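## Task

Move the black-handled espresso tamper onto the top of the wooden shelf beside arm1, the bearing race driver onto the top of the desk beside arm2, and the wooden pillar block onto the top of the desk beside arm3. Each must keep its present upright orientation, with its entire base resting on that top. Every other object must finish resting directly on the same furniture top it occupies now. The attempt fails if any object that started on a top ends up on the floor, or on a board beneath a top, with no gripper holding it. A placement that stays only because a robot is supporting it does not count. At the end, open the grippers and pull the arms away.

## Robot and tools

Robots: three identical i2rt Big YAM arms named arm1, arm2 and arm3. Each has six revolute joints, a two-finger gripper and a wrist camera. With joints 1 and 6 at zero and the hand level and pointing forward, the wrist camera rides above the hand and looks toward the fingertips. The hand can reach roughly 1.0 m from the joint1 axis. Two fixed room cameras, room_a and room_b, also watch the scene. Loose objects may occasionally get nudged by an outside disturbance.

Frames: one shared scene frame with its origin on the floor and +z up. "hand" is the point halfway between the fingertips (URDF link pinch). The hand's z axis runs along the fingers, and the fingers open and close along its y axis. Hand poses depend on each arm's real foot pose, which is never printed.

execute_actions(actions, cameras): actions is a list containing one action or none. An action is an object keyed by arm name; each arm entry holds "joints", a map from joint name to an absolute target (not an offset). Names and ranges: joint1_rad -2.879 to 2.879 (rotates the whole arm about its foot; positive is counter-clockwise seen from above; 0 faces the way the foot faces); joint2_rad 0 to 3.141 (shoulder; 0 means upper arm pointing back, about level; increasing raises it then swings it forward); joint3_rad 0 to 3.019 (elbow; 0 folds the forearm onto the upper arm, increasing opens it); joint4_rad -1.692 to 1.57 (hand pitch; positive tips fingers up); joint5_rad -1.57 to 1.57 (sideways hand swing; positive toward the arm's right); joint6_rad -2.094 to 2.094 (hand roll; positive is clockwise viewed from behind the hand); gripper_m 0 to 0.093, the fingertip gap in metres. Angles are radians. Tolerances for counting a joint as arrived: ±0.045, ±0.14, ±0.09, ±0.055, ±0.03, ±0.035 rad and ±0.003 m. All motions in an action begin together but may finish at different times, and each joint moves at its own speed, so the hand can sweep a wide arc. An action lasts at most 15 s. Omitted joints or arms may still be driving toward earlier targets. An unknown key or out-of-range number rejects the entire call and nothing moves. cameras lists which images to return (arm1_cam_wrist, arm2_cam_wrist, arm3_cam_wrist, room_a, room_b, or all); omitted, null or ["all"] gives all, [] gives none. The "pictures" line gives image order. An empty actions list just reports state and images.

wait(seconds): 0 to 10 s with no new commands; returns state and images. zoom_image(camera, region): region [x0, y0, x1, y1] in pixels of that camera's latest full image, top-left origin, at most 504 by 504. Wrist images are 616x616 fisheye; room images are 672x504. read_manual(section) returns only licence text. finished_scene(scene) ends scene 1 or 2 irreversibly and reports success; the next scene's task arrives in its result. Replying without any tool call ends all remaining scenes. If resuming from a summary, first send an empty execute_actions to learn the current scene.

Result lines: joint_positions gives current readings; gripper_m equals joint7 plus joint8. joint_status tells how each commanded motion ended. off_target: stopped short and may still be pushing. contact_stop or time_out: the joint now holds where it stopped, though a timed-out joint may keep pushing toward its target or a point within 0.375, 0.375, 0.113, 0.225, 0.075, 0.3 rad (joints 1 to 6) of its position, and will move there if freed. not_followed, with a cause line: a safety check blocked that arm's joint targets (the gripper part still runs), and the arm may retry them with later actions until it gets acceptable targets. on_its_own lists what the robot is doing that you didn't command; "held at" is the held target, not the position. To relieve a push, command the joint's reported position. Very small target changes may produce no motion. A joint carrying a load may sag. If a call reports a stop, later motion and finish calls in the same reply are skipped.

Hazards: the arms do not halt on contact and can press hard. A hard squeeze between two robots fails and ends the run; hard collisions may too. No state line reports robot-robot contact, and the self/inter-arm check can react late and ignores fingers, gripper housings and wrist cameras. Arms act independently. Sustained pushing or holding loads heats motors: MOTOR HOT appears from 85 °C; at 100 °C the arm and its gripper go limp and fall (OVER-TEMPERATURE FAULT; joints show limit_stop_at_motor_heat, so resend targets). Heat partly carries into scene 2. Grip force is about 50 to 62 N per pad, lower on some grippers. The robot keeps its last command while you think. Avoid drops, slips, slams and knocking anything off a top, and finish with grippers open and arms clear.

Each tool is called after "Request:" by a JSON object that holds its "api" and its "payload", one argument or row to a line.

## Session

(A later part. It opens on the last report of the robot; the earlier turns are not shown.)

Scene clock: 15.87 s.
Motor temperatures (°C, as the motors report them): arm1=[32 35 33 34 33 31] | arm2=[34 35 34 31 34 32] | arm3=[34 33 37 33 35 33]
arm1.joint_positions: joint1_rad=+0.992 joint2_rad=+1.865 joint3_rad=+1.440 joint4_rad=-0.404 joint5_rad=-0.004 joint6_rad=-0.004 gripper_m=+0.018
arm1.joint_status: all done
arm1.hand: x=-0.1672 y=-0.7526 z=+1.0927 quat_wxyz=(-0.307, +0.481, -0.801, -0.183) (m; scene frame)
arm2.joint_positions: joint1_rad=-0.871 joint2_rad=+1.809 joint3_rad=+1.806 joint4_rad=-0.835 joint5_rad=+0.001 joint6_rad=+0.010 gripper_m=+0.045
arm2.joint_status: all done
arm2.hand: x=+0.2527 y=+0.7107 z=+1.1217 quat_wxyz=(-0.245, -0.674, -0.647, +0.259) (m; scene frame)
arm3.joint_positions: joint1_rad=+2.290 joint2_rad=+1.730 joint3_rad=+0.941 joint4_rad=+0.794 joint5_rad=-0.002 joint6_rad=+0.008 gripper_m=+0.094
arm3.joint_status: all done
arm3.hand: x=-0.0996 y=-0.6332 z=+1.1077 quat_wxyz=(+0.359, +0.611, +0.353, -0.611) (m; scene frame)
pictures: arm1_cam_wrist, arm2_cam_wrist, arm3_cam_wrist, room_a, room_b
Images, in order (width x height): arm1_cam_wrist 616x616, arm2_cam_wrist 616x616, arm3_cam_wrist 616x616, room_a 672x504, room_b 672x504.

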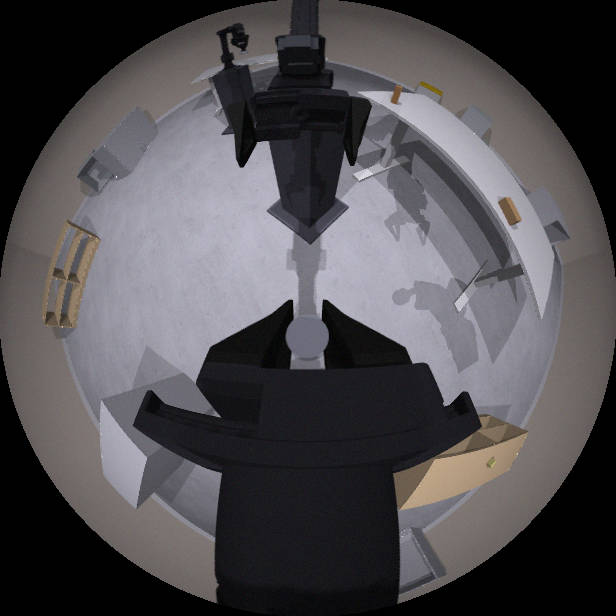

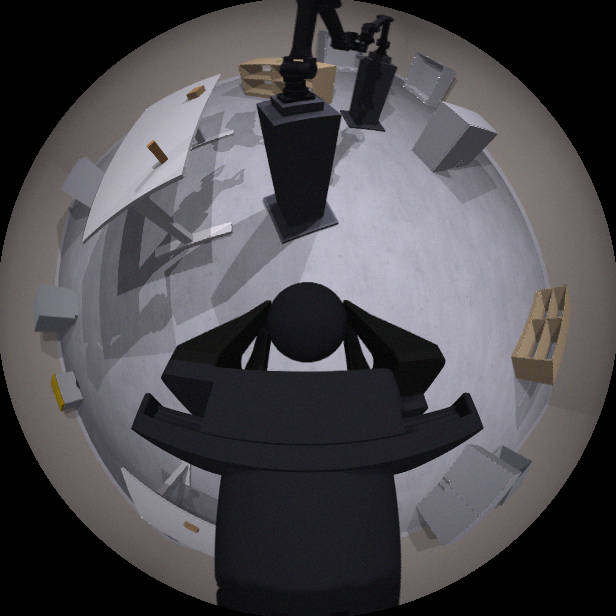

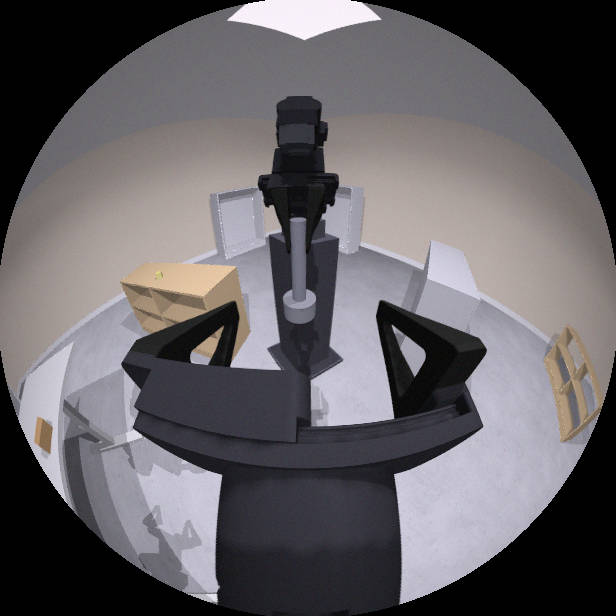

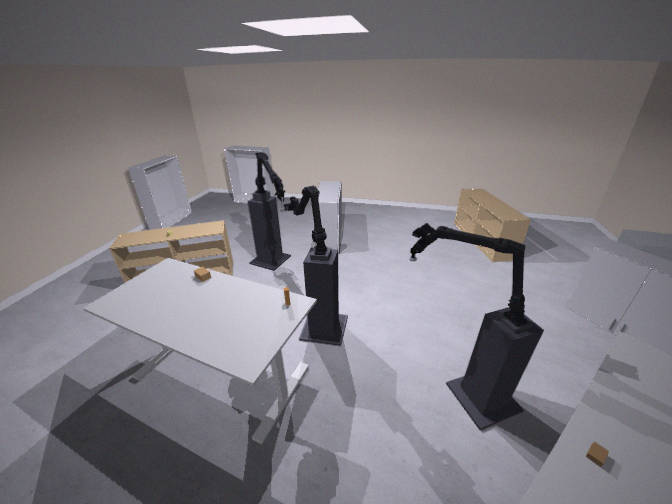

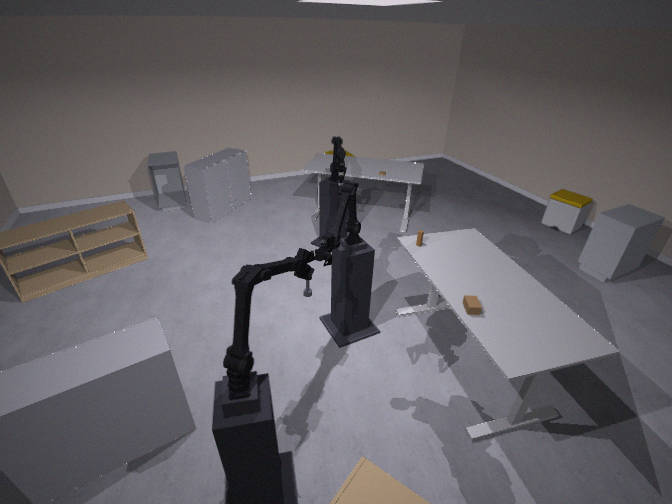

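Request:
{"api": "execute_actions", "payload": {
  "actions": [
    {"arm1":{"joints":{"joint4_rad":-0.31}},"arm2":{"joints":{"joint4_rad":-0.78}},"arm3":{"joints":{"joint1_rad":2.31,"joint2_rad":1.91,"joint3_rad":0.96,"joint4_rad":0.95}}}
  ],
  "cameras": []
}}

Request:
{"api": "execute_actions", "payload": {
  "actions": [
    {"arm3":{"joints":{"joint2_rad":2.15,"joint3_rad":1.44,"joint4_rad":0.73}}}
  ],
  "cameras": ["arm3_cam_wrist","room_b"]
}}

Request:
{"api": "zoom_image", "payload": {
  "camera": "room_b",
  "region": [260,210,370,320]
}}

Scene clock: 17.03 s.
Motor temperatures (°C, as the motors report them): arm1=[32 35 34 34 33 31] | arm2=[34 35 35 31 34 32] | arm3=[34 33 38 33 35 33]
arm1.joint_positions: joint1_rad=+0.992 joint2_rad=+1.865 joint3_rad=+1.440 joint4_rad=-0.348 joint5_rad=-0.004 joint6_rad=-0.004 gripper_m=+0.018
arm1.joint_status: all done
arm1.hand: x=-0.1625 y=-0.7439 z=+1.1021 quat_wxyz=(-0.329, +0.476, -0.792, -0.196) (m; scene frame)
arm2.joint_positions: joint1_rad=-0.871 joint2_rad=+1.808 joint3_rad=+1.806 joint4_rad=-0.810 joint5_rad=+0.001 joint6_rad=+0.010 gripper_m=+0.045
arm2.joint_status: all done
arm2.hand: x=+0.2526 y=+0.7063 z=+1.1264 quat_wxyz=(-0.254, -0.671, -0.643, +0.268) (m; scene frame)
arm3.joint_positions: joint1_rad=+2.298 joint2_rad=+1.907 joint3_rad=+0.941 joint4_rad=+0.935 joint5_rad=-0.002 joint6_rad=+0.008 gripper_m=+0.094
arm3.joint_status: all done
arm3.hand: x=-0.0998 y=-0.6444 z=+1.0278 quat_wxyz=(+0.355, +0.621, +0.361, -0.598) (m; scene frame)
pictures: none
No camera images: the call's "cameras" was empty. Leave "cameras" out to get every camera's image.

Scene clock: 18.43 s.
Motor temperatures (°C, as the motors report them): arm1=[32 35 34 34 33 31] | arm2=[33 36 35 31 34 32] | arm3=[34 34 38 33 35 33]
arm1.joint_positions: joint1_rad=+0.992 joint2_rad=+1.865 joint3_rad=+1.440 joint4_rad=-0.348 joint5_rad=-0.004 joint6_rad=-0.004 gripper_m=+0.018
arm1.joint_status: not commanded
arm1.hand: x=-0.1625 y=-0.7439 z=+1.1021 quat_wxyz=(-0.329, +0.476, -0.792, -0.196) (m; scene frame)
arm2.joint_positions: joint1_rad=-0.871 joint2_rad=+1.808 joint3_rad=+1.806 joint4_rad=-0.810 joint5_rad=+0.001 joint6_rad=+0.010 gripper_m=+0.045
arm2.joint_status: not commanded
arm2.hand: x=+0.2526 y=+0.7063 z=+1.1264 quat_wxyz=(-0.254, -0.671, -0.643, +0.268) (m; scene frame)
arm3.joint_positions: joint1_rad=+2.298 joint2_rad=+2.147 joint3_rad=+1.408 joint4_rad=+0.734 joint5_rad=-0.002 joint6_rad=+0.008 gripper_m=+0.094
arm3.joint_status: all done
arm3.hand: x=-0.1678 y=-0.7661 z=+1.0369 quat_wxyz=(+0.360, +0.612, +0.357, -0.607) (m; scene frame)
pictures: arm3_cam_wrist, room_b
Images, in order (width x height): arm3_cam_wrist 616x616, room_b 672x504.

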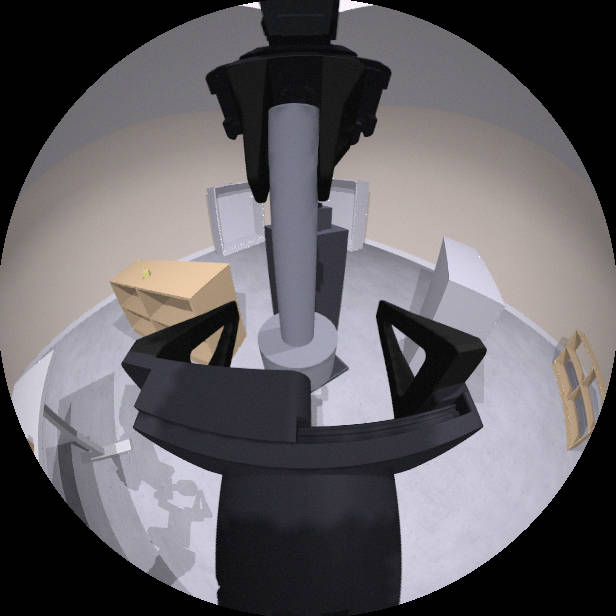

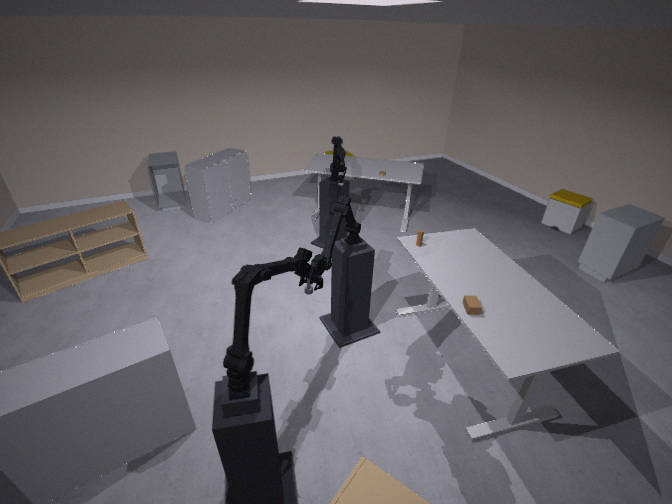

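Region (260, 210, 370, 320) of room_b's 672x504 image, scaled by 4.582, with more detail than that image has.

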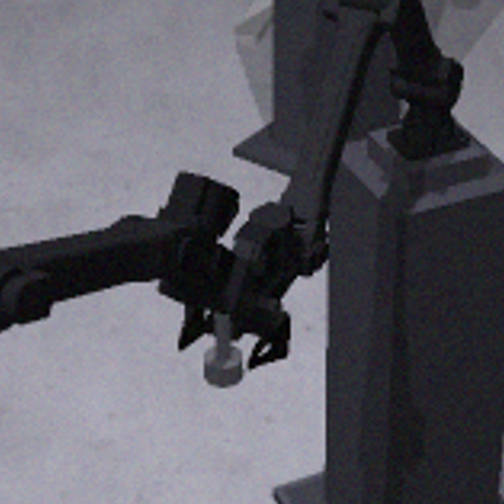

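Request:
{"api": "execute_actions", "payload": {
  "actions": [
    {"arm3":{"joints":{"joint1_rad":2.32,"gripper_m":0}}}
  ],
  "cameras": ["arm3_cam_wrist"]
}}

Scene clock: 19.67 s.
Motor temperatures (°C, as the motors report them): arm1=[32 36 35 34 33 31] | arm2=[33 36 35 32 34 32] | arm3=[34 34 38 33 35 33]
arm1.joint_positions: joint1_rad=+0.990 joint2_rad=+1.865 joint3_rad=+1.440 joint4_rad=-0.348 joint5_rad=-0.003 joint6_rad=-0.002 gripper_m=+0.018
arm1.joint_status: not commanded
arm1.hand: x=-0.1611 y=-0.7447 z=+1.1021 quat_wxyz=(-0.329, +0.474, -0.793, -0.195) (m; scene frame)
arm2.joint_positions: joint1_rad=-0.871 joint2_rad=+1.808 joint3_rad=+1.806 joint4_rad=-0.810 joint5_rad=+0.001 joint6_rad=+0.010 gripper_m=+0.045
arm2.joint_status: not commanded
arm2.hand: x=+0.2526 y=+0.7063 z=+1.1264 quat_wxyz=(-0.254, -0.671, -0.643, +0.268) (m; scene frame)
arm3.joint_positions: joint1_rad=+2.307 joint2_rad=+2.147 joint3_rad=+1.408 joint4_rad=+0.734 joint5_rad=-0.001 joint6_rad=+0.009 gripper_m=+0.047
arm3.joint_status: gripper_m off_target (ended at +0.047, target +0.000); the others done
arm3.hand: x=-0.1618 y=-0.7695 z=+1.0369 quat_wxyz=(+0.363, +0.611, +0.359, -0.605) (m; scene frame)
pictures: arm3_cam_wrist
Images, in order (width x height): arm3_cam_wrist 616x616.

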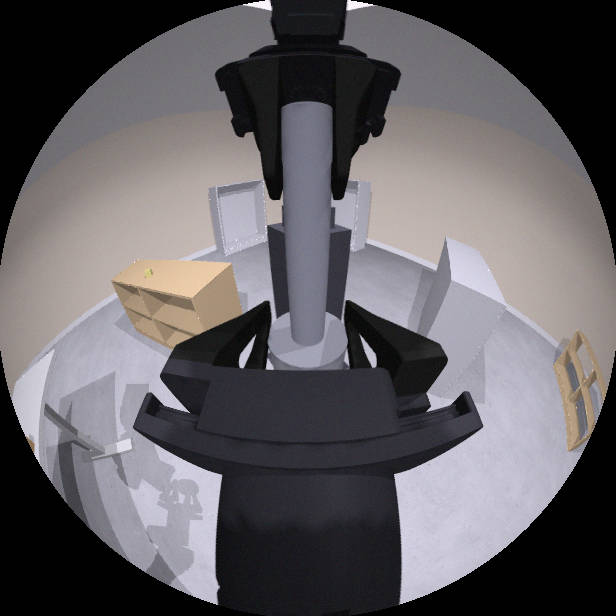

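Request:
{"api": "execute_actions", "payload": {
  "actions": [
    {"arm3":{"joints":{"gripper_m":0.075,"joint2_rad":2.10,"joint4_rad":0.69}}}
  ],
  "cameras": []
}}

Request:
{"api": "execute_actions", "payload": {
  "actions": [
    {"arm3":{"joints":{"gripper_m":0}}}
  ],
  "cameras": ["arm3_cam_wrist","room_b"]
}}

Request:
{"api": "zoom_image", "payload": {
  "camera": "room_b",
  "region": [260,210,370,320]
}}

Scene clock: 20.60 s.
Motor temperatures (°C, as the motors report them): arm1=[32 36 35 34 33 31] | arm2=[33 36 36 32 34 32] | arm3=[34 34 39 33 35 33]
arm1.joint_positions: joint1_rad=+0.990 joint2_rad=+1.865 joint3_rad=+1.440 joint4_rad=-0.347 joint5_rad=-0.002 joint6_rad=-0.002 gripper_m=+0.018
arm1.joint_status: not commanded
arm1.hand: x=-0.1609 y=-0.7445 z=+1.1023 quat_wxyz=(-0.330, +0.474, -0.793, -0.195) (m; scene frame)
arm2.joint_positions: joint1_rad=-0.871 joint2_rad=+1.808 joint3_rad=+1.806 joint4_rad=-0.810 joint5_rad=+0.001 joint6_rad=+0.010 gripper_m=+0.045
arm2.joint_status: not commanded
arm2.hand: x=+0.2526 y=+0.7063 z=+1.1264 quat_wxyz=(-0.254, -0.671, -0.643, +0.268) (m; scene frame)
arm3.joint_positions: joint1_rad=+2.307 joint2_rad=+2.112 joint3_rad=+1.408 joint4_rad=+0.700 joint5_rad=-0.001 joint6_rad=+0.009 gripper_m=+0.075
arm3.joint_status: all done
arm3.hand: x=-0.1612 y=-0.7685 z=+1.0556 quat_wxyz=(+0.363, +0.611, +0.359, -0.605) (m; scene frame)
pictures: none
No camera images: the call's "cameras" was empty. Leave "cameras" out to get every camera's image.

Scene clock: 21.27 s.
Motor temperatures (°C, as the motors report them): arm1=[32 36 35 34 33 31] | arm2=[33 36 36 32 34 32] | arm3=[34 35 39 33 35 33]
arm1.joint_positions: joint1_rad=+0.990 joint2_rad=+1.865 joint3_rad=+1.440 joint4_rad=-0.347 joint5_rad=-0.003 joint6_rad=-0.002 gripper_m=+0.018
arm1.joint_status: not commanded
arm1.hand: x=-0.1610 y=-0.7445 z=+1.1023 quat_wxyz=(-0.330, +0.474, -0.793, -0.195) (m; scene frame)
arm2.joint_positions: joint1_rad=-0.871 joint2_rad=+1.808 joint3_rad=+1.806 joint4_rad=-0.810 joint5_rad=+0.001 joint6_rad=+0.010 gripper_m=+0.045
arm2.joint_status: not commanded
arm2.hand: x=+0.2526 y=+0.7063 z=+1.1264 quat_wxyz=(-0.254, -0.671, -0.643, +0.268) (m; scene frame)
arm3.joint_positions: joint1_rad=+2.308 joint2_rad=+2.112 joint3_rad=+1.408 joint4_rad=+0.700 joint5_rad=-0.001 joint6_rad=+0.008 gripper_m=+0.018
arm3.joint_status: gripper_m off_target (ended at +0.018, target +0.000)
arm3.hand: x=-0.1609 y=-0.7687 z=+1.0556 quat_wxyz=(+0.363, +0.611, +0.359, -0.605) (m; scene frame)
pictures: arm3_cam_wrist, room_b
Images, in order (width x height): arm3_cam_wrist 616x616, room_b 672x504.

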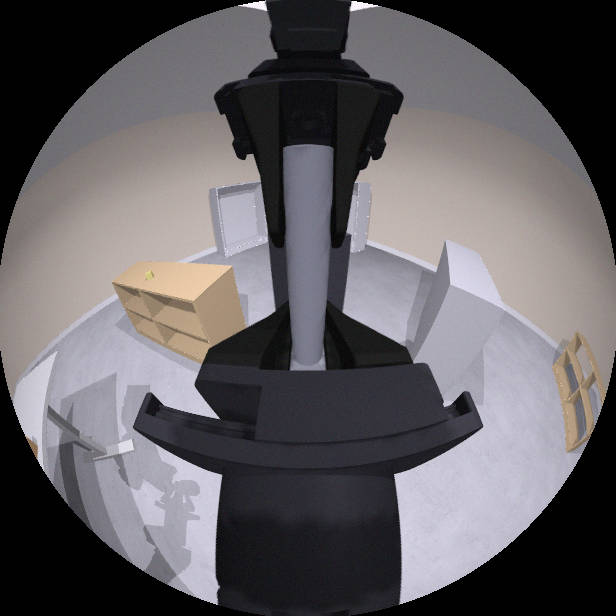

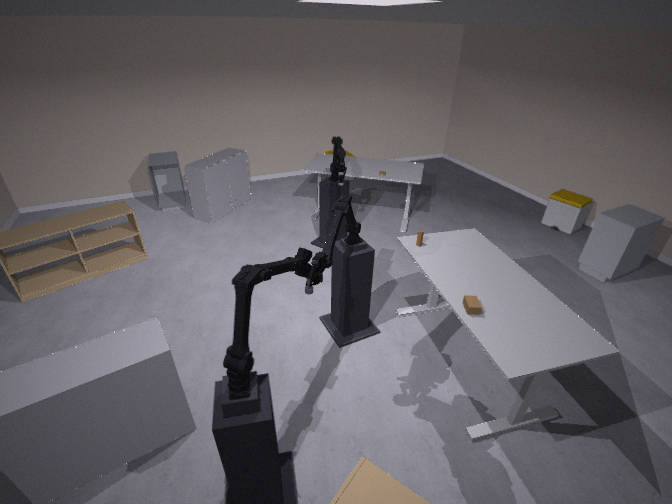

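Region (260, 210, 370, 320) of room_b's 672x504 image, scaled by 4.582, with more detail than that image has.

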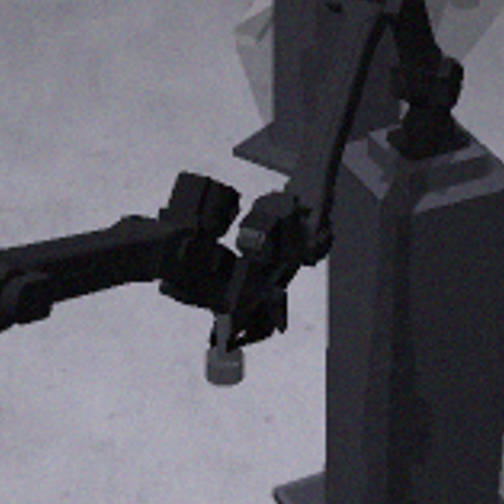

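Request:
{"api": "execute_actions", "payload": {
  "actions": [
    {"arm1":{"joints":{"gripper_m":0.093}}}
  ],
  "cameras": []
}}

Request:
{"api": "execute_actions", "payload": {
  "actions": [
    {"arm1":{"joints":{"joint2_rad":1.5}}}
  ],
  "cameras": []
}}

Request:
{"api": "execute_actions", "payload": {
  "actions": [
    {"arm3":{"joints":{"joint2_rad":1.2,"joint3_rad":0.7,"joint4_rad":0.5}}}
  ],
  "cameras": []
}}

Request:
{"api": "execute_actions", "payload": {
  "actions": [
    {"arm3":{"joints":{"joint1_rad":-2.2}}}
  ]
}}

Scene clock: 22.27 s.
Motor temperatures (°C, as the motors report them): arm1=[32 36 36 34 33 31] | arm2=[33 36 36 32 34 32] | arm3=[34 35 39 33 35 33]
arm1.joint_positions: joint1_rad=+0.990 joint2_rad=+1.827 joint3_rad=+1.440 joint4_rad=-0.329 joint5_rad=-0.003 joint6_rad=-0.002 gripper_m=+0.093
arm1.joint_status: all done
arm1.hand: x=-0.1600 y=-0.7424 z=+1.1323 quat_wxyz=(-0.352, +0.469, -0.783, -0.209) (m; scene frame)
arm2.joint_positions: joint1_rad=-0.871 joint2_rad=+1.808 joint3_rad=+1.806 joint4_rad=-0.810 joint5_rad=+0.001 joint6_rad=+0.010 gripper_m=+0.045
arm2.joint_status: not commanded
arm2.hand: x=+0.2526 y=+0.7063 z=+1.1264 quat_wxyz=(-0.254, -0.671, -0.643, +0.268) (m; scene frame)
arm3.joint_positions: joint1_rad=+2.308 joint2_rad=+2.114 joint3_rad=+1.408 joint4_rad=+0.676 joint5_rad=-0.001 joint6_rad=+0.008 gripper_m=+0.018
arm3.joint_status: not commanded
arm3.hand: x=-0.1609 y=-0.7686 z=+1.0485 quat_wxyz=(+0.358, +0.619, +0.364, -0.597) (m; scene frame)
pictures: none
No camera images: the call's "cameras" was empty. Leave "cameras" out to get every camera's image.

Scene clock: 23.77 s.
Motor temperatures (°C, as the motors report them): arm1=[32 36 36 34 33 31] | arm2=[33 36 36 32 34 32] | arm3=[34 35 39 33 35 33]
arm1.joint_positions: joint1_rad=+0.990 joint2_rad=+1.512 joint3_rad=+1.463 joint4_rad=-0.318 joint5_rad=-0.003 joint6_rad=-0.002 gripper_m=+0.093
arm1.joint_status: all done
arm1.hand: x=-0.1805 y=-0.7785 z=+1.3640 quat_wxyz=(-0.483, +0.426, -0.710, -0.286) (m; scene frame)
arm2.joint_positions: joint1_rad=-0.871 joint2_rad=+1.808 joint3_rad=+1.806 joint4_rad=-0.810 joint5_rad=+0.001 joint6_rad=+0.010 gripper_m=+0.045
arm2.joint_status: not commanded
arm2.hand: x=+0.2526 y=+0.7063 z=+1.1264 quat_wxyz=(-0.254, -0.671, -0.643, +0.268) (m; scene frame)
arm3.joint_positions: joint1_rad=+2.308 joint2_rad=+2.114 joint3_rad=+1.408 joint4_rad=+0.676 joint5_rad=-0.001 joint6_rad=+0.008 gripper_m=+0.018
arm3.joint_status: not commanded
arm3.hand: x=-0.1609 y=-0.7686 z=+1.0485 quat_wxyz=(+0.358, +0.619, +0.364, -0.597) (m; scene frame)
pictures: none
No camera images: the call's "cameras" was empty. Leave "cameras" out to get every camera's image.

Scene clock: 25.30 s.
Motor temperatures (°C, as the motors report them): arm1=[32 36 36 34 33 31] | arm2=[33 37 37 32 34 32] | arm3=[34 36 40 33 35 33]
arm1.joint_positions: joint1_rad=+0.990 joint2_rad=+1.512 joint3_rad=+1.463 joint4_rad=-0.318 joint5_rad=-0.003 joint6_rad=-0.002 gripper_m=+0.093
arm1.joint_status: not commanded
arm1.hand: x=-0.1805 y=-0.7785 z=+1.3640 quat_wxyz=(-0.483, +0.426, -0.710, -0.286) (m; scene frame)
arm2.joint_positions: joint1_rad=-0.871 joint2_rad=+1.808 joint3_rad=+1.806 joint4_rad=-0.810 joint5_rad=+0.001 joint6_rad=+0.010 gripper_m=+0.045
arm2.joint_status: not commanded
arm2.hand: x=+0.2526 y=+0.7063 z=+1.1264 quat_wxyz=(-0.254, -0.671, -0.643, +0.268) (m; scene frame)
arm3.joint_positions: joint1_rad=+2.308 joint2_rad=+1.218 joint3_rad=+0.687 joint4_rad=+0.477 joint5_rad=-0.001 joint6_rad=+0.008 gripper_m=+0.018
arm3.joint_status: all done
arm3.hand: x=-0.0254 y=-0.5208 z=+1.1872 quat_wxyz=(+0.354, +0.626, +0.368, -0.590) (m; scene frame)
pictures: none
No camera images: the call's "cameras" was empty. Leave "cameras" out to get every camera's image.

Scene clock: 28.60 s.
Motor temperatures (°C, as the motors report them): arm1=[32 36 37 34 33 31] | arm2=[33 37 37 32 34 32] | arm3=[34 35 40 33 35 33]
arm1.joint_positions: joint1_rad=+0.990 joint2_rad=+1.512 joint3_rad=+1.463 joint4_rad=-0.318 joint5_rad=-0.003 joint6_rad=-0.002 gripper_m=+0.093
arm1.joint_status: not commanded
arm1.hand: x=-0.1805 y=-0.7785 z=+1.3640 quat_wxyz=(-0.483, +0.426, -0.710, -0.286) (m; scene frame)
arm2.joint_positions: joint1_rad=-0.871 joint2_rad=+1.808 joint3_rad=+1.806 joint4_rad=-0.810 joint5_rad=+0.001 joint6_rad=+0.010 gripper_m=+0.045
arm2.joint_status: not commanded
arm2.hand: x=+0.2526 y=+0.7063 z=+1.1264 quat_wxyz=(-0.254, -0.671, -0.643, +0.268) (m; scene frame)
arm3.joint_positions: joint1_rad=-2.201 joint2_rad=+1.218 joint3_rad=+0.687 joint4_rad=+0.477 joint5_rad=+0.003 joint6_rad=+0.007 gripper_m=+0.019
arm3.joint_status: all done
arm3.hand: x=+0.7353 y=-0.2120 z=+1.1872 quat_wxyz=(-0.681, -0.111, -0.717, +0.100) (m; scene frame)
pictures: arm1_cam_wrist, arm2_cam_wrist, arm3_cam_wrist, room_a, room_b
Images, in order (width x height): arm1_cam_wrist 616x616, arm2_cam_wrist 616x616, arm3_cam_wrist 616x616, room_a 672x504, room_b 672x504.

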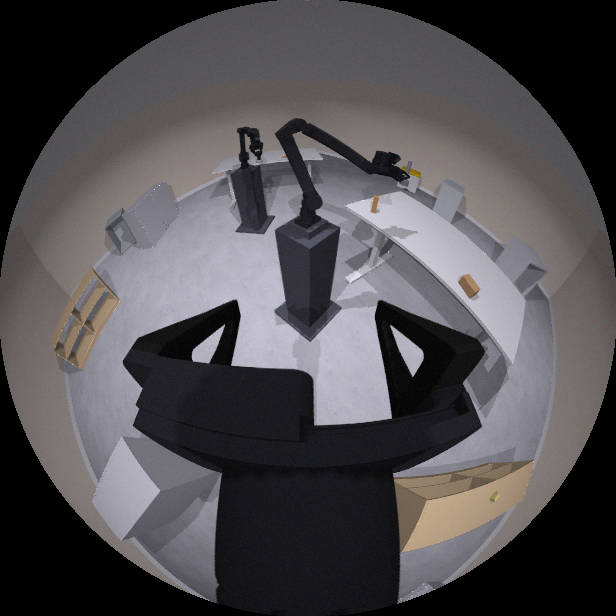

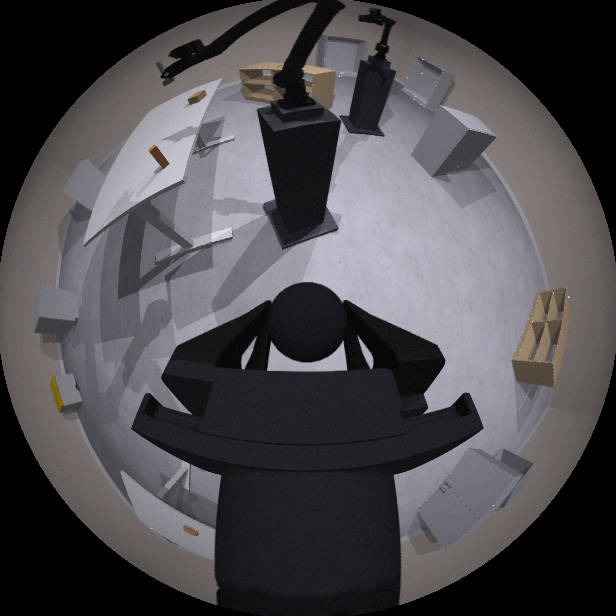

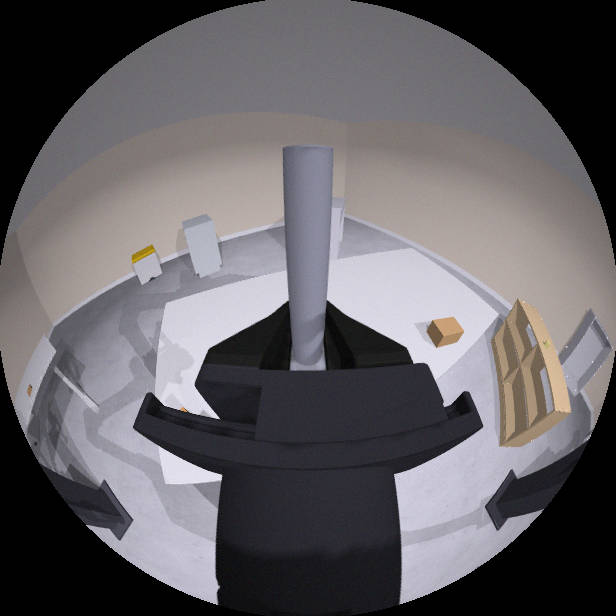

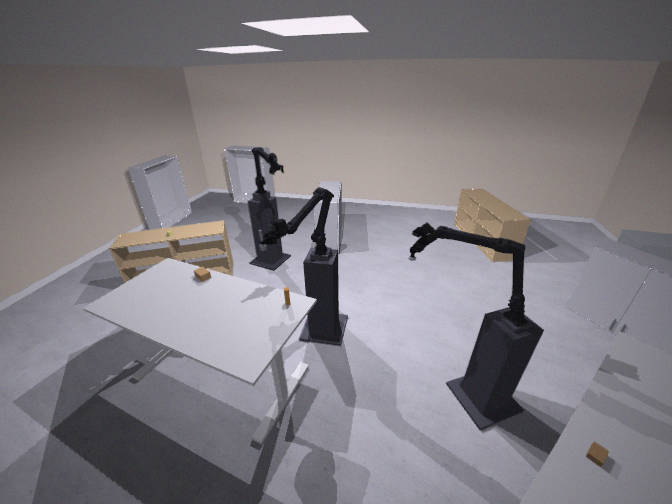

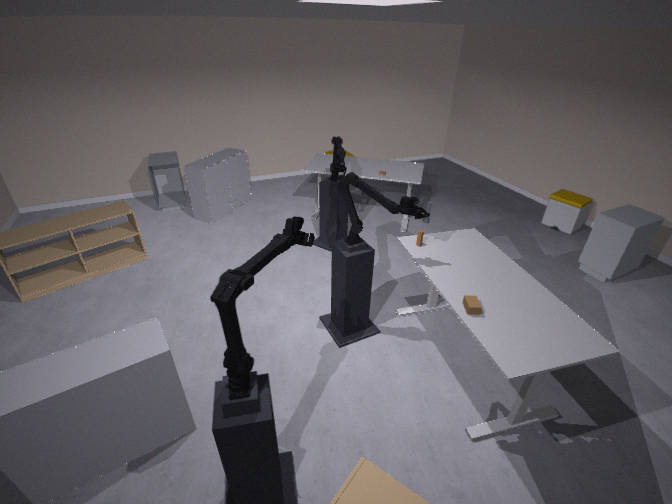

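Request:
{"api": "execute_actions", "payload": {
  "actions": [
    {"arm3":{"joints":{"joint1_rad":-2.35,"joint2_rad":2.45,"joint3_rad":1.31,"joint4_rad":1.19}}}
  ],
  "cameras": ["room_a","room_b"]
}}

Request:
{"api": "zoom_image", "payload": {
  "camera": "room_b",
  "region": [360,200,500,320]
}}

Scene clock: 30.43 s.
Motor temperatures (°C, as the motors report them): arm1=[32 36 37 34 33 31] | arm2=[33 37 37 32 34 32] | arm3=[34 35 41 33 35 33]
arm1.joint_positions: joint1_rad=+0.990 joint2_rad=+1.512 joint3_rad=+1.463 joint4_rad=-0.318 joint5_rad=-0.003 joint6_rad=-0.002 gripper_m=+0.093
arm1.joint_status: not commanded
arm1.hand: x=-0.1805 y=-0.7785 z=+1.3640 quat_wxyz=(-0.483, +0.426, -0.710, -0.286) (m; scene frame)
arm2.joint_positions: joint1_rad=-0.871 joint2_rad=+1.808 joint3_rad=+1.806 joint4_rad=-0.810 joint5_rad=+0.001 joint6_rad=+0.010 gripper_m=+0.045
arm2.joint_status: not commanded
arm2.hand: x=+0.2526 y=+0.7063 z=+1.1264 quat_wxyz=(-0.254, -0.671, -0.643, +0.268) (m; scene frame)
arm3.joint_positions: joint1_rad=-2.360 joint2_rad=+2.469 joint3_rad=+1.283 joint4_rad=+1.183 joint5_rad=+0.001 joint6_rad=+0.007 gripper_m=+0.019
arm3.joint_status: all done
arm3.hand: x=+0.9021 y=-0.3863 z=+0.8425 quat_wxyz=(-0.688, -0.163, -0.689, +0.157) (m; scene frame)
pictures: room_a, room_b
Images, in order (width x height): room_a 672x504, room_b 672x504.

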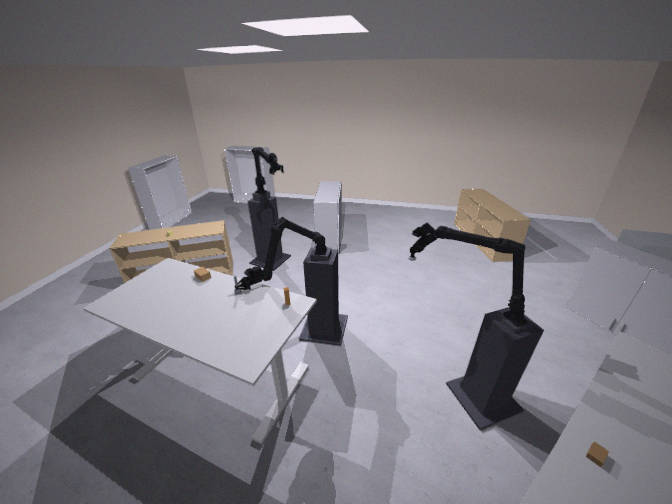

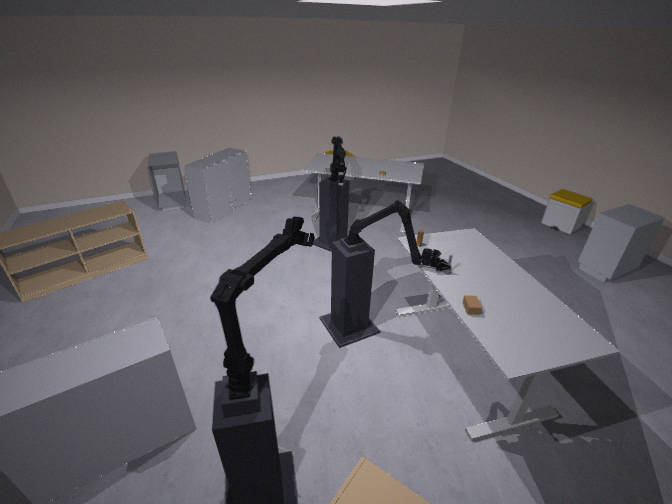

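Region (360, 200, 500, 320) of room_b's 672x504 image, scaled by 3.600, with more detail than that image has; it fills the top 432 rows of this view, and the rest is white.

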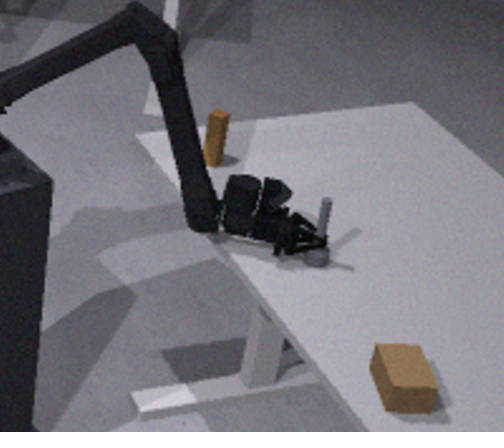

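Request:
{"api": "execute_actions", "payload": {
  "actions": [
    {"arm3":{"joints":{"joint2_rad":2.50,"joint4_rad":1.21}}}
  ],
  "cameras": ["room_b"]
}}

Request:
{"api": "zoom_image", "payload": {
  "camera": "room_b",
  "region": [410,230,480,290]
}}

Scene clock: 31.07 s.
Motor temperatures (°C, as the motors report them): arm1=[32 36 37 34 33 31] | arm2=[33 37 37 32 34 32] | arm3=[34 36 41 33 35 33]
arm1.joint_positions: joint1_rad=+0.990 joint2_rad=+1.512 joint3_rad=+1.463 joint4_rad=-0.318 joint5_rad=-0.003 joint6_rad=-0.002 gripper_m=+0.093
arm1.joint_status: not commanded
arm1.hand: x=-0.1805 y=-0.7785 z=+1.3640 quat_wxyz=(-0.483, +0.426, -0.710, -0.286) (m; scene frame)
arm2.joint_positions: joint1_rad=-0.871 joint2_rad=+1.808 joint3_rad=+1.806 joint4_rad=-0.810 joint5_rad=+0.001 joint6_rad=+0.010 gripper_m=+0.045
arm2.joint_status: not commanded
arm2.hand: x=+0.2526 y=+0.7063 z=+1.1264 quat_wxyz=(-0.254, -0.671, -0.643, +0.268) (m; scene frame)
arm3.joint_positions: joint1_rad=-2.360 joint2_rad=+2.470 joint3_rad=+1.283 joint4_rad=+1.184 joint5_rad=+0.001 joint6_rad=+0.007 gripper_m=+0.019
arm3.joint_status: all done
arm3.hand: x=+0.9019 y=-0.3862 z=+0.8418 quat_wxyz=(-0.688, -0.163, -0.689, +0.157) (m; scene frame)
pictures: room_b
Images, in order (width x height): room_b 672x504.

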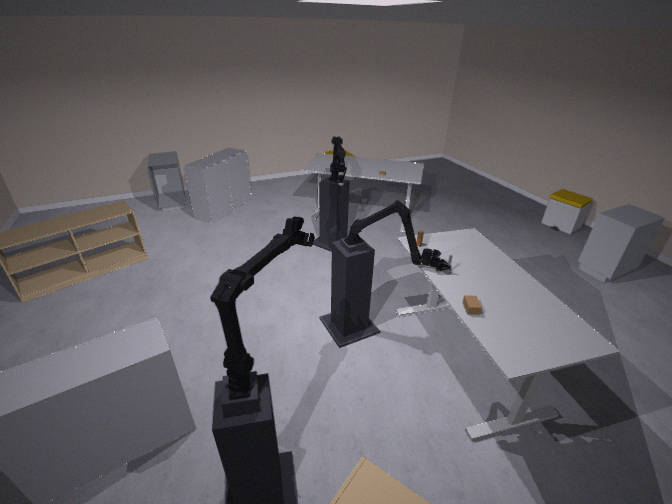

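Region (410, 230, 480, 290) of room_b's 672x504 image, scaled by 7.200, with more detail than that image has; it fills the top 432 rows of this view, and the rest is white.

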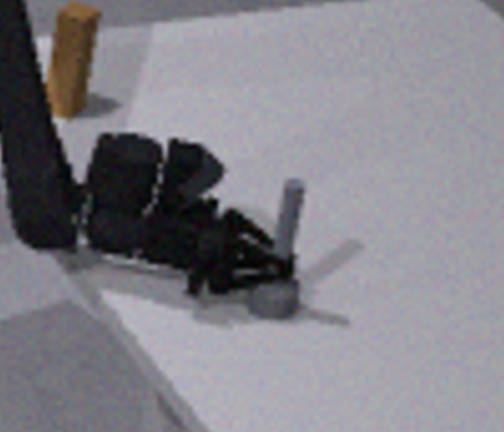

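Request:
{"api": "execute_actions", "payload": {
  "actions": [
    {"arm3":{"joints":{"joint2_rad":2.46,"gripper_m":0.093}}}
  ],
  "cameras": ["arm3_cam_wrist"]
}}

Request:
{"api": "execute_actions", "payload": {
  "actions": [
    {"arm3":{"joints":{"joint2_rad":2.2,"joint3_rad":0.88,"joint4_rad":1.34}}}
  ],
  "cameras": ["arm3_cam_wrist"]
}}

Request:
{"api": "execute_actions", "payload": {
  "actions": [
    {"arm3":{"joints":{"joint2_rad":1.6,"joint3_rad":0.7,"joint4_rad":0.9}}}
  ],
  "cameras": []
}}

Request:
{"api": "execute_actions", "payload": {
  "actions": [
    {"arm3":{"joints":{"joint1_rad":-0.365,"joint2_rad":1.72,"joint3_rad":0.8,"joint4_rad":0.93}}}
  ],
  "cameras": ["arm3_cam_wrist","room_a"]
}}

Request:
{"api": "zoom_image", "payload": {
  "camera": "room_a",
  "region": [340,190,460,290]
}}

Scene clock: 32.03 s.
Motor temperatures (°C, as the motors report them): arm1=[32 36 37 34 33 31] | arm2=[33 37 38 32 34 32] | arm3=[34 36 40 33 35 33]
arm1.joint_positions: joint1_rad=+0.990 joint2_rad=+1.512 joint3_rad=+1.463 joint4_rad=-0.318 joint5_rad=-0.003 joint6_rad=-0.002 gripper_m=+0.093
arm1.joint_status: not commanded
arm1.hand: x=-0.1805 y=-0.7785 z=+1.3640 quat_wxyz=(-0.483, +0.426, -0.710, -0.286) (m; scene frame)
arm2.joint_positions: joint1_rad=-0.871 joint2_rad=+1.808 joint3_rad=+1.806 joint4_rad=-0.810 joint5_rad=+0.001 joint6_rad=+0.010 gripper_m=+0.045
arm2.joint_status: not commanded
arm2.hand: x=+0.2526 y=+0.7063 z=+1.1264 quat_wxyz=(-0.254, -0.671, -0.643, +0.268) (m; scene frame)
arm3.joint_positions: joint1_rad=-2.360 joint2_rad=+2.470 joint3_rad=+1.283 joint4_rad=+1.194 joint5_rad=+0.001 joint6_rad=+0.007 gripper_m=+0.093
arm3.joint_status: all done
arm3.hand: x=+0.9019 y=-0.3862 z=+0.8443 quat_wxyz=(-0.691, -0.162, -0.686, +0.158) (m; scene frame)
pictures: arm3_cam_wrist
Images, in order (width x height): arm3_cam_wrist 616x616.

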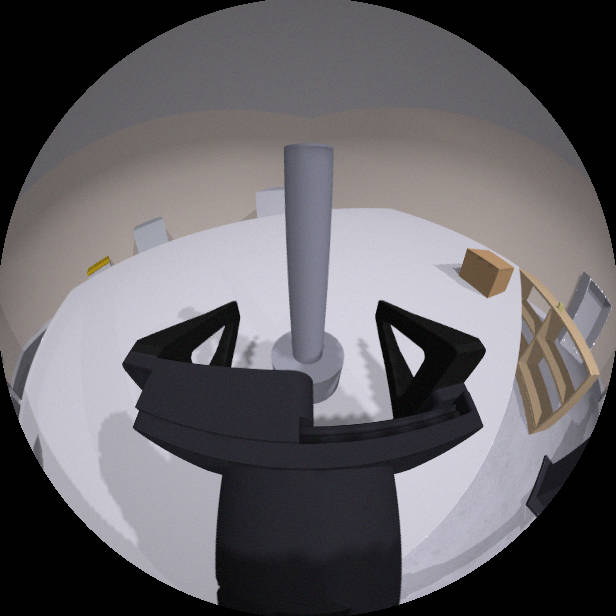

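Scene clock: 33.27 s.
Motor temperatures (°C, as the motors report them): arm1=[32 36 37 34 33 31] | arm2=[33 37 38 32 34 32] | arm3=[34 36 40 33 35 33]
arm1.joint_positions: joint1_rad=+0.990 joint2_rad=+1.512 joint3_rad=+1.463 joint4_rad=-0.318 joint5_rad=-0.003 joint6_rad=-0.002 gripper_m=+0.093
arm1.joint_status: not commanded
arm1.hand: x=-0.1805 y=-0.7785 z=+1.3640 quat_wxyz=(-0.483, +0.426, -0.710, -0.286) (m; scene frame)
arm2.joint_positions: joint1_rad=-0.871 joint2_rad=+1.808 joint3_rad=+1.806 joint4_rad=-0.810 joint5_rad=+0.001 joint6_rad=+0.010 gripper_m=+0.045
arm2.joint_status: not commanded
arm2.hand: x=+0.2526 y=+0.7063 z=+1.1264 quat_wxyz=(-0.254, -0.671, -0.643, +0.268) (m; scene frame)
arm3.joint_positions: joint1_rad=-2.360 joint2_rad=+2.176 joint3_rad=+0.882 joint4_rad=+1.335 joint5_rad=+0.001 joint6_rad=+0.007 gripper_m=+0.093
arm3.joint_status: all done
arm3.hand: x=+0.8066 y=-0.3395 z=+0.9302 quat_wxyz=(-0.703, -0.159, -0.674, +0.161) (m; scene frame)
pictures: arm3_cam_wrist
Images, in order (width x height): arm3_cam_wrist 616x616.

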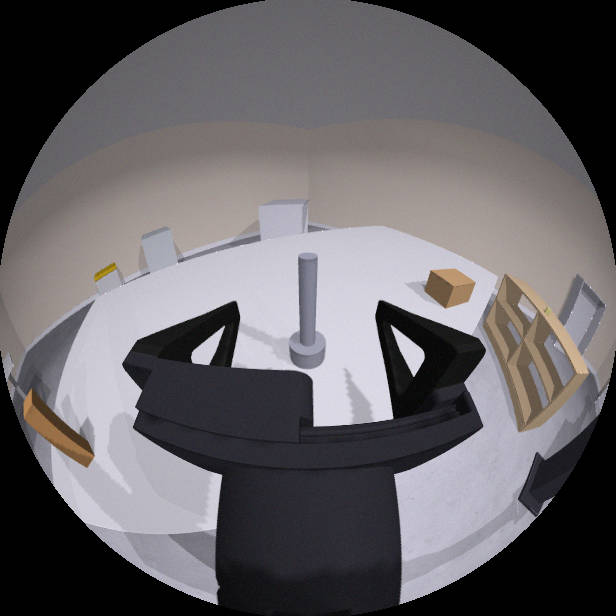

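Scene clock: 34.57 s.
Motor temperatures (°C, as the motors report them): arm1=[32 36 37 34 33 31] | arm2=[33 37 38 32 34 32] | arm3=[34 36 40 33 35 33]
arm1.joint_positions: joint1_rad=+0.990 joint2_rad=+1.512 joint3_rad=+1.463 joint4_rad=-0.318 joint5_rad=-0.003 joint6_rad=-0.002 gripper_m=+0.093
arm1.joint_status: not commanded
arm1.hand: x=-0.1805 y=-0.7785 z=+1.3640 quat_wxyz=(-0.483, +0.426, -0.710, -0.286) (m; scene frame)
arm2.joint_positions: joint1_rad=-0.871 joint2_rad=+1.808 joint3_rad=+1.806 joint4_rad=-0.810 joint5_rad=+0.001 joint6_rad=+0.010 gripper_m=+0.045
arm2.joint_status: not commanded
arm2.hand: x=+0.2526 y=+0.7063 z=+1.1264 quat_wxyz=(-0.254, -0.671, -0.643, +0.268) (m; scene frame)
arm3.joint_positions: joint1_rad=-2.360 joint2_rad=+1.586 joint3_rad=+0.698 joint4_rad=+0.910 joint5_rad=+0.001 joint6_rad=+0.007 gripper_m=+0.093
arm3.joint_status: all done
arm3.hand: x=+0.7518 y=-0.3127 z=+1.1013 quat_wxyz=(-0.697, -0.161, -0.681, +0.159) (m; scene frame)
pictures: none
No camera images: the call's "cameras" was empty. Leave "cameras" out to get every camera's image.

Scene clock: 36.60 s.
Motor temperatures (°C, as the motors report them): arm1=[32 36 38 34 33 31] | arm2=[33 37 38 32 34 32] | arm3=[34 36 40 33 35 33]
arm1.joint_positions: joint1_rad=+0.990 joint2_rad=+1.512 joint3_rad=+1.463 joint4_rad=-0.318 joint5_rad=-0.003 joint6_rad=-0.002 gripper_m=+0.093
arm1.joint_status: not commanded
arm1.hand: x=-0.1805 y=-0.7785 z=+1.3640 quat_wxyz=(-0.483, +0.426, -0.710, -0.286) (m; scene frame)
arm2.joint_positions: joint1_rad=-0.871 joint2_rad=+1.808 joint3_rad=+1.806 joint4_rad=-0.810 joint5_rad=+0.001 joint6_rad=+0.010 gripper_m=+0.045
arm2.joint_status: not commanded
arm2.hand: x=+0.2526 y=+0.7063 z=+1.1264 quat_wxyz=(-0.254, -0.671, -0.643, +0.268) (m; scene frame)
arm3.joint_positions: joint1_rad=-0.362 joint2_rad=+1.709 joint3_rad=+0.777 joint4_rad=+0.917 joint5_rad=+0.001 joint6_rad=+0.007 gripper_m=+0.093
arm3.joint_status: all done
arm3.hand: x=+0.2468 y=+0.5587 z=+1.0702 quat_wxyz=(-0.502, +0.495, -0.513, -0.491) (m; scene frame)
pictures: arm3_cam_wrist, room_a
Images, in order (width x height): arm3_cam_wrist 616x616, room_a 672x504.

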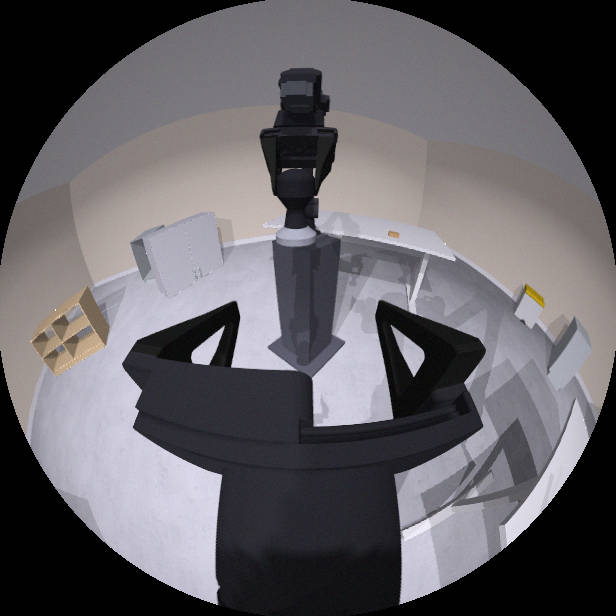

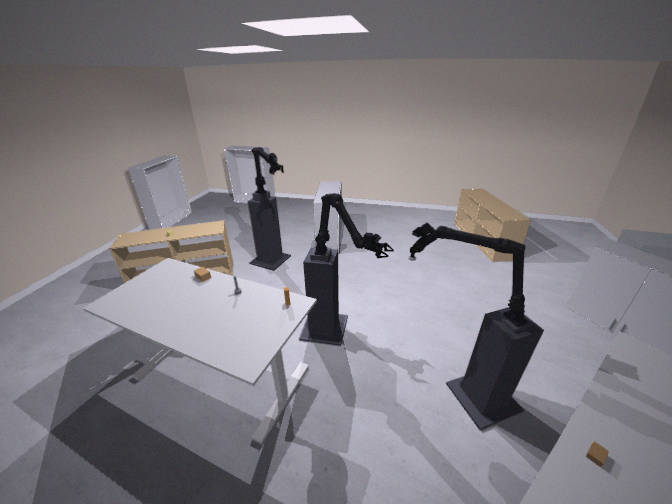

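Region (340, 190, 460, 290) of room_a's 672x504 image, scaled by 4.200, with more detail than that image has.

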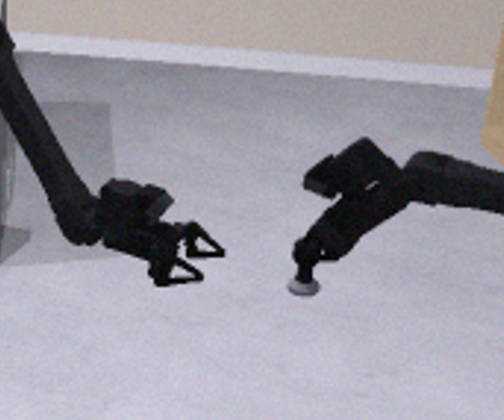

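Request:
{"api": "execute_actions", "payload": {
  "actions": [
    {"arm3":{"joints":{"joint1_rad":-0.335,"joint2_rad":2.055,"joint3_rad":1.335,"joint4_rad":0.74}}}
  ],
  "cameras": ["arm3_cam_wrist","room_a"]
}}

Request:
{"api": "zoom_image", "payload": {
  "camera": "room_a",
  "region": [370,210,450,280]
}}

Scene clock: 40.33 s.
Motor temperatures (°C, as the motors report them): arm1=[32 36 38 34 33 31] | arm2=[33 38 38 32 34 32] | arm3=[34 36 40 33 35 33]
arm1.joint_positions: joint1_rad=+0.990 joint2_rad=+1.512 joint3_rad=+1.463 joint4_rad=-0.318 joint5_rad=-0.003 joint6_rad=-0.002 gripper_m=+0.093
arm1.joint_status: not commanded
arm1.hand: x=-0.1805 y=-0.7785 z=+1.3640 quat_wxyz=(-0.483, +0.426, -0.710, -0.286) (m; scene frame)
arm2.joint_positions: joint1_rad=-0.871 joint2_rad=+1.808 joint3_rad=+1.806 joint4_rad=-0.810 joint5_rad=+0.001 joint6_rad=+0.010 gripper_m=+0.045
arm2.joint_status: not commanded
arm2.hand: x=+0.2526 y=+0.7063 z=+1.1264 quat_wxyz=(-0.254, -0.671, -0.643, +0.268) (m; scene frame)
arm3.joint_positions: joint1_rad=-0.345 joint2_rad=+2.050 joint3_rad=+1.302 joint4_rad=+0.744 joint5_rad=+0.001 joint6_rad=+0.007 gripper_m=+0.093
arm3.joint_status: all done
arm3.hand: x=+0.2383 y=+0.7266 z=+1.0584 quat_wxyz=(-0.500, +0.496, -0.506, -0.498) (m; scene frame)
pictures: arm3_cam_wrist, room_a
Images, in order (width x height): arm3_cam_wrist 616x616, room_a 672x504.

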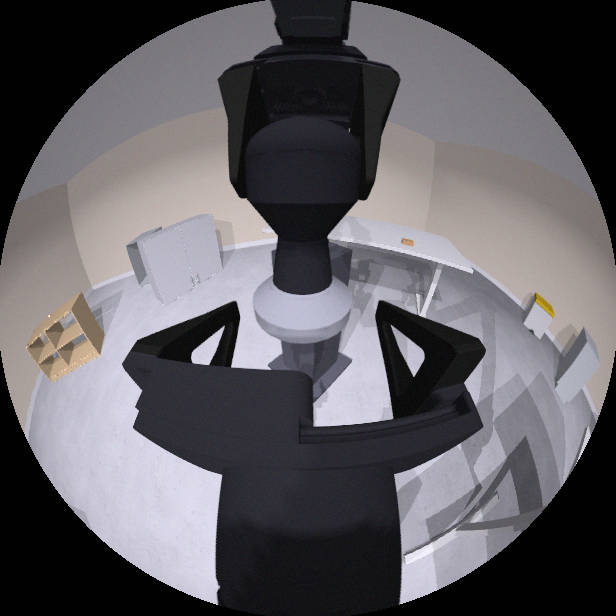

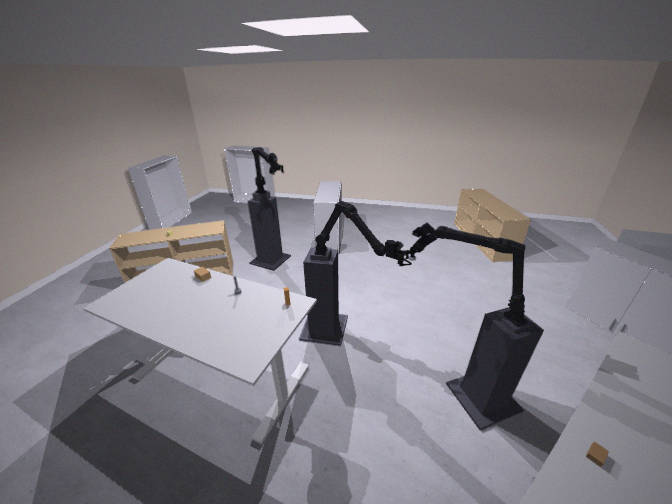

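Region (370, 210, 450, 280) of room_a's 672x504 image, scaled by 6.300, with more detail than that image has; it fills the top 441 rows of this view, and the rest is white.

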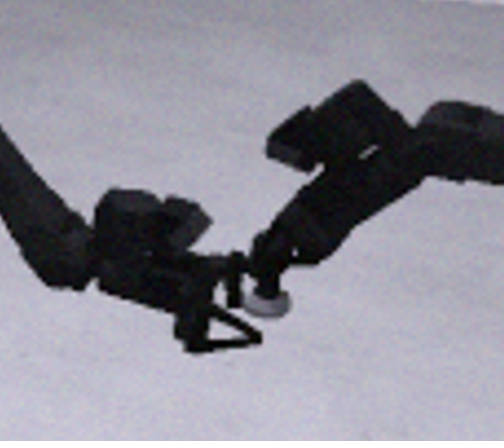

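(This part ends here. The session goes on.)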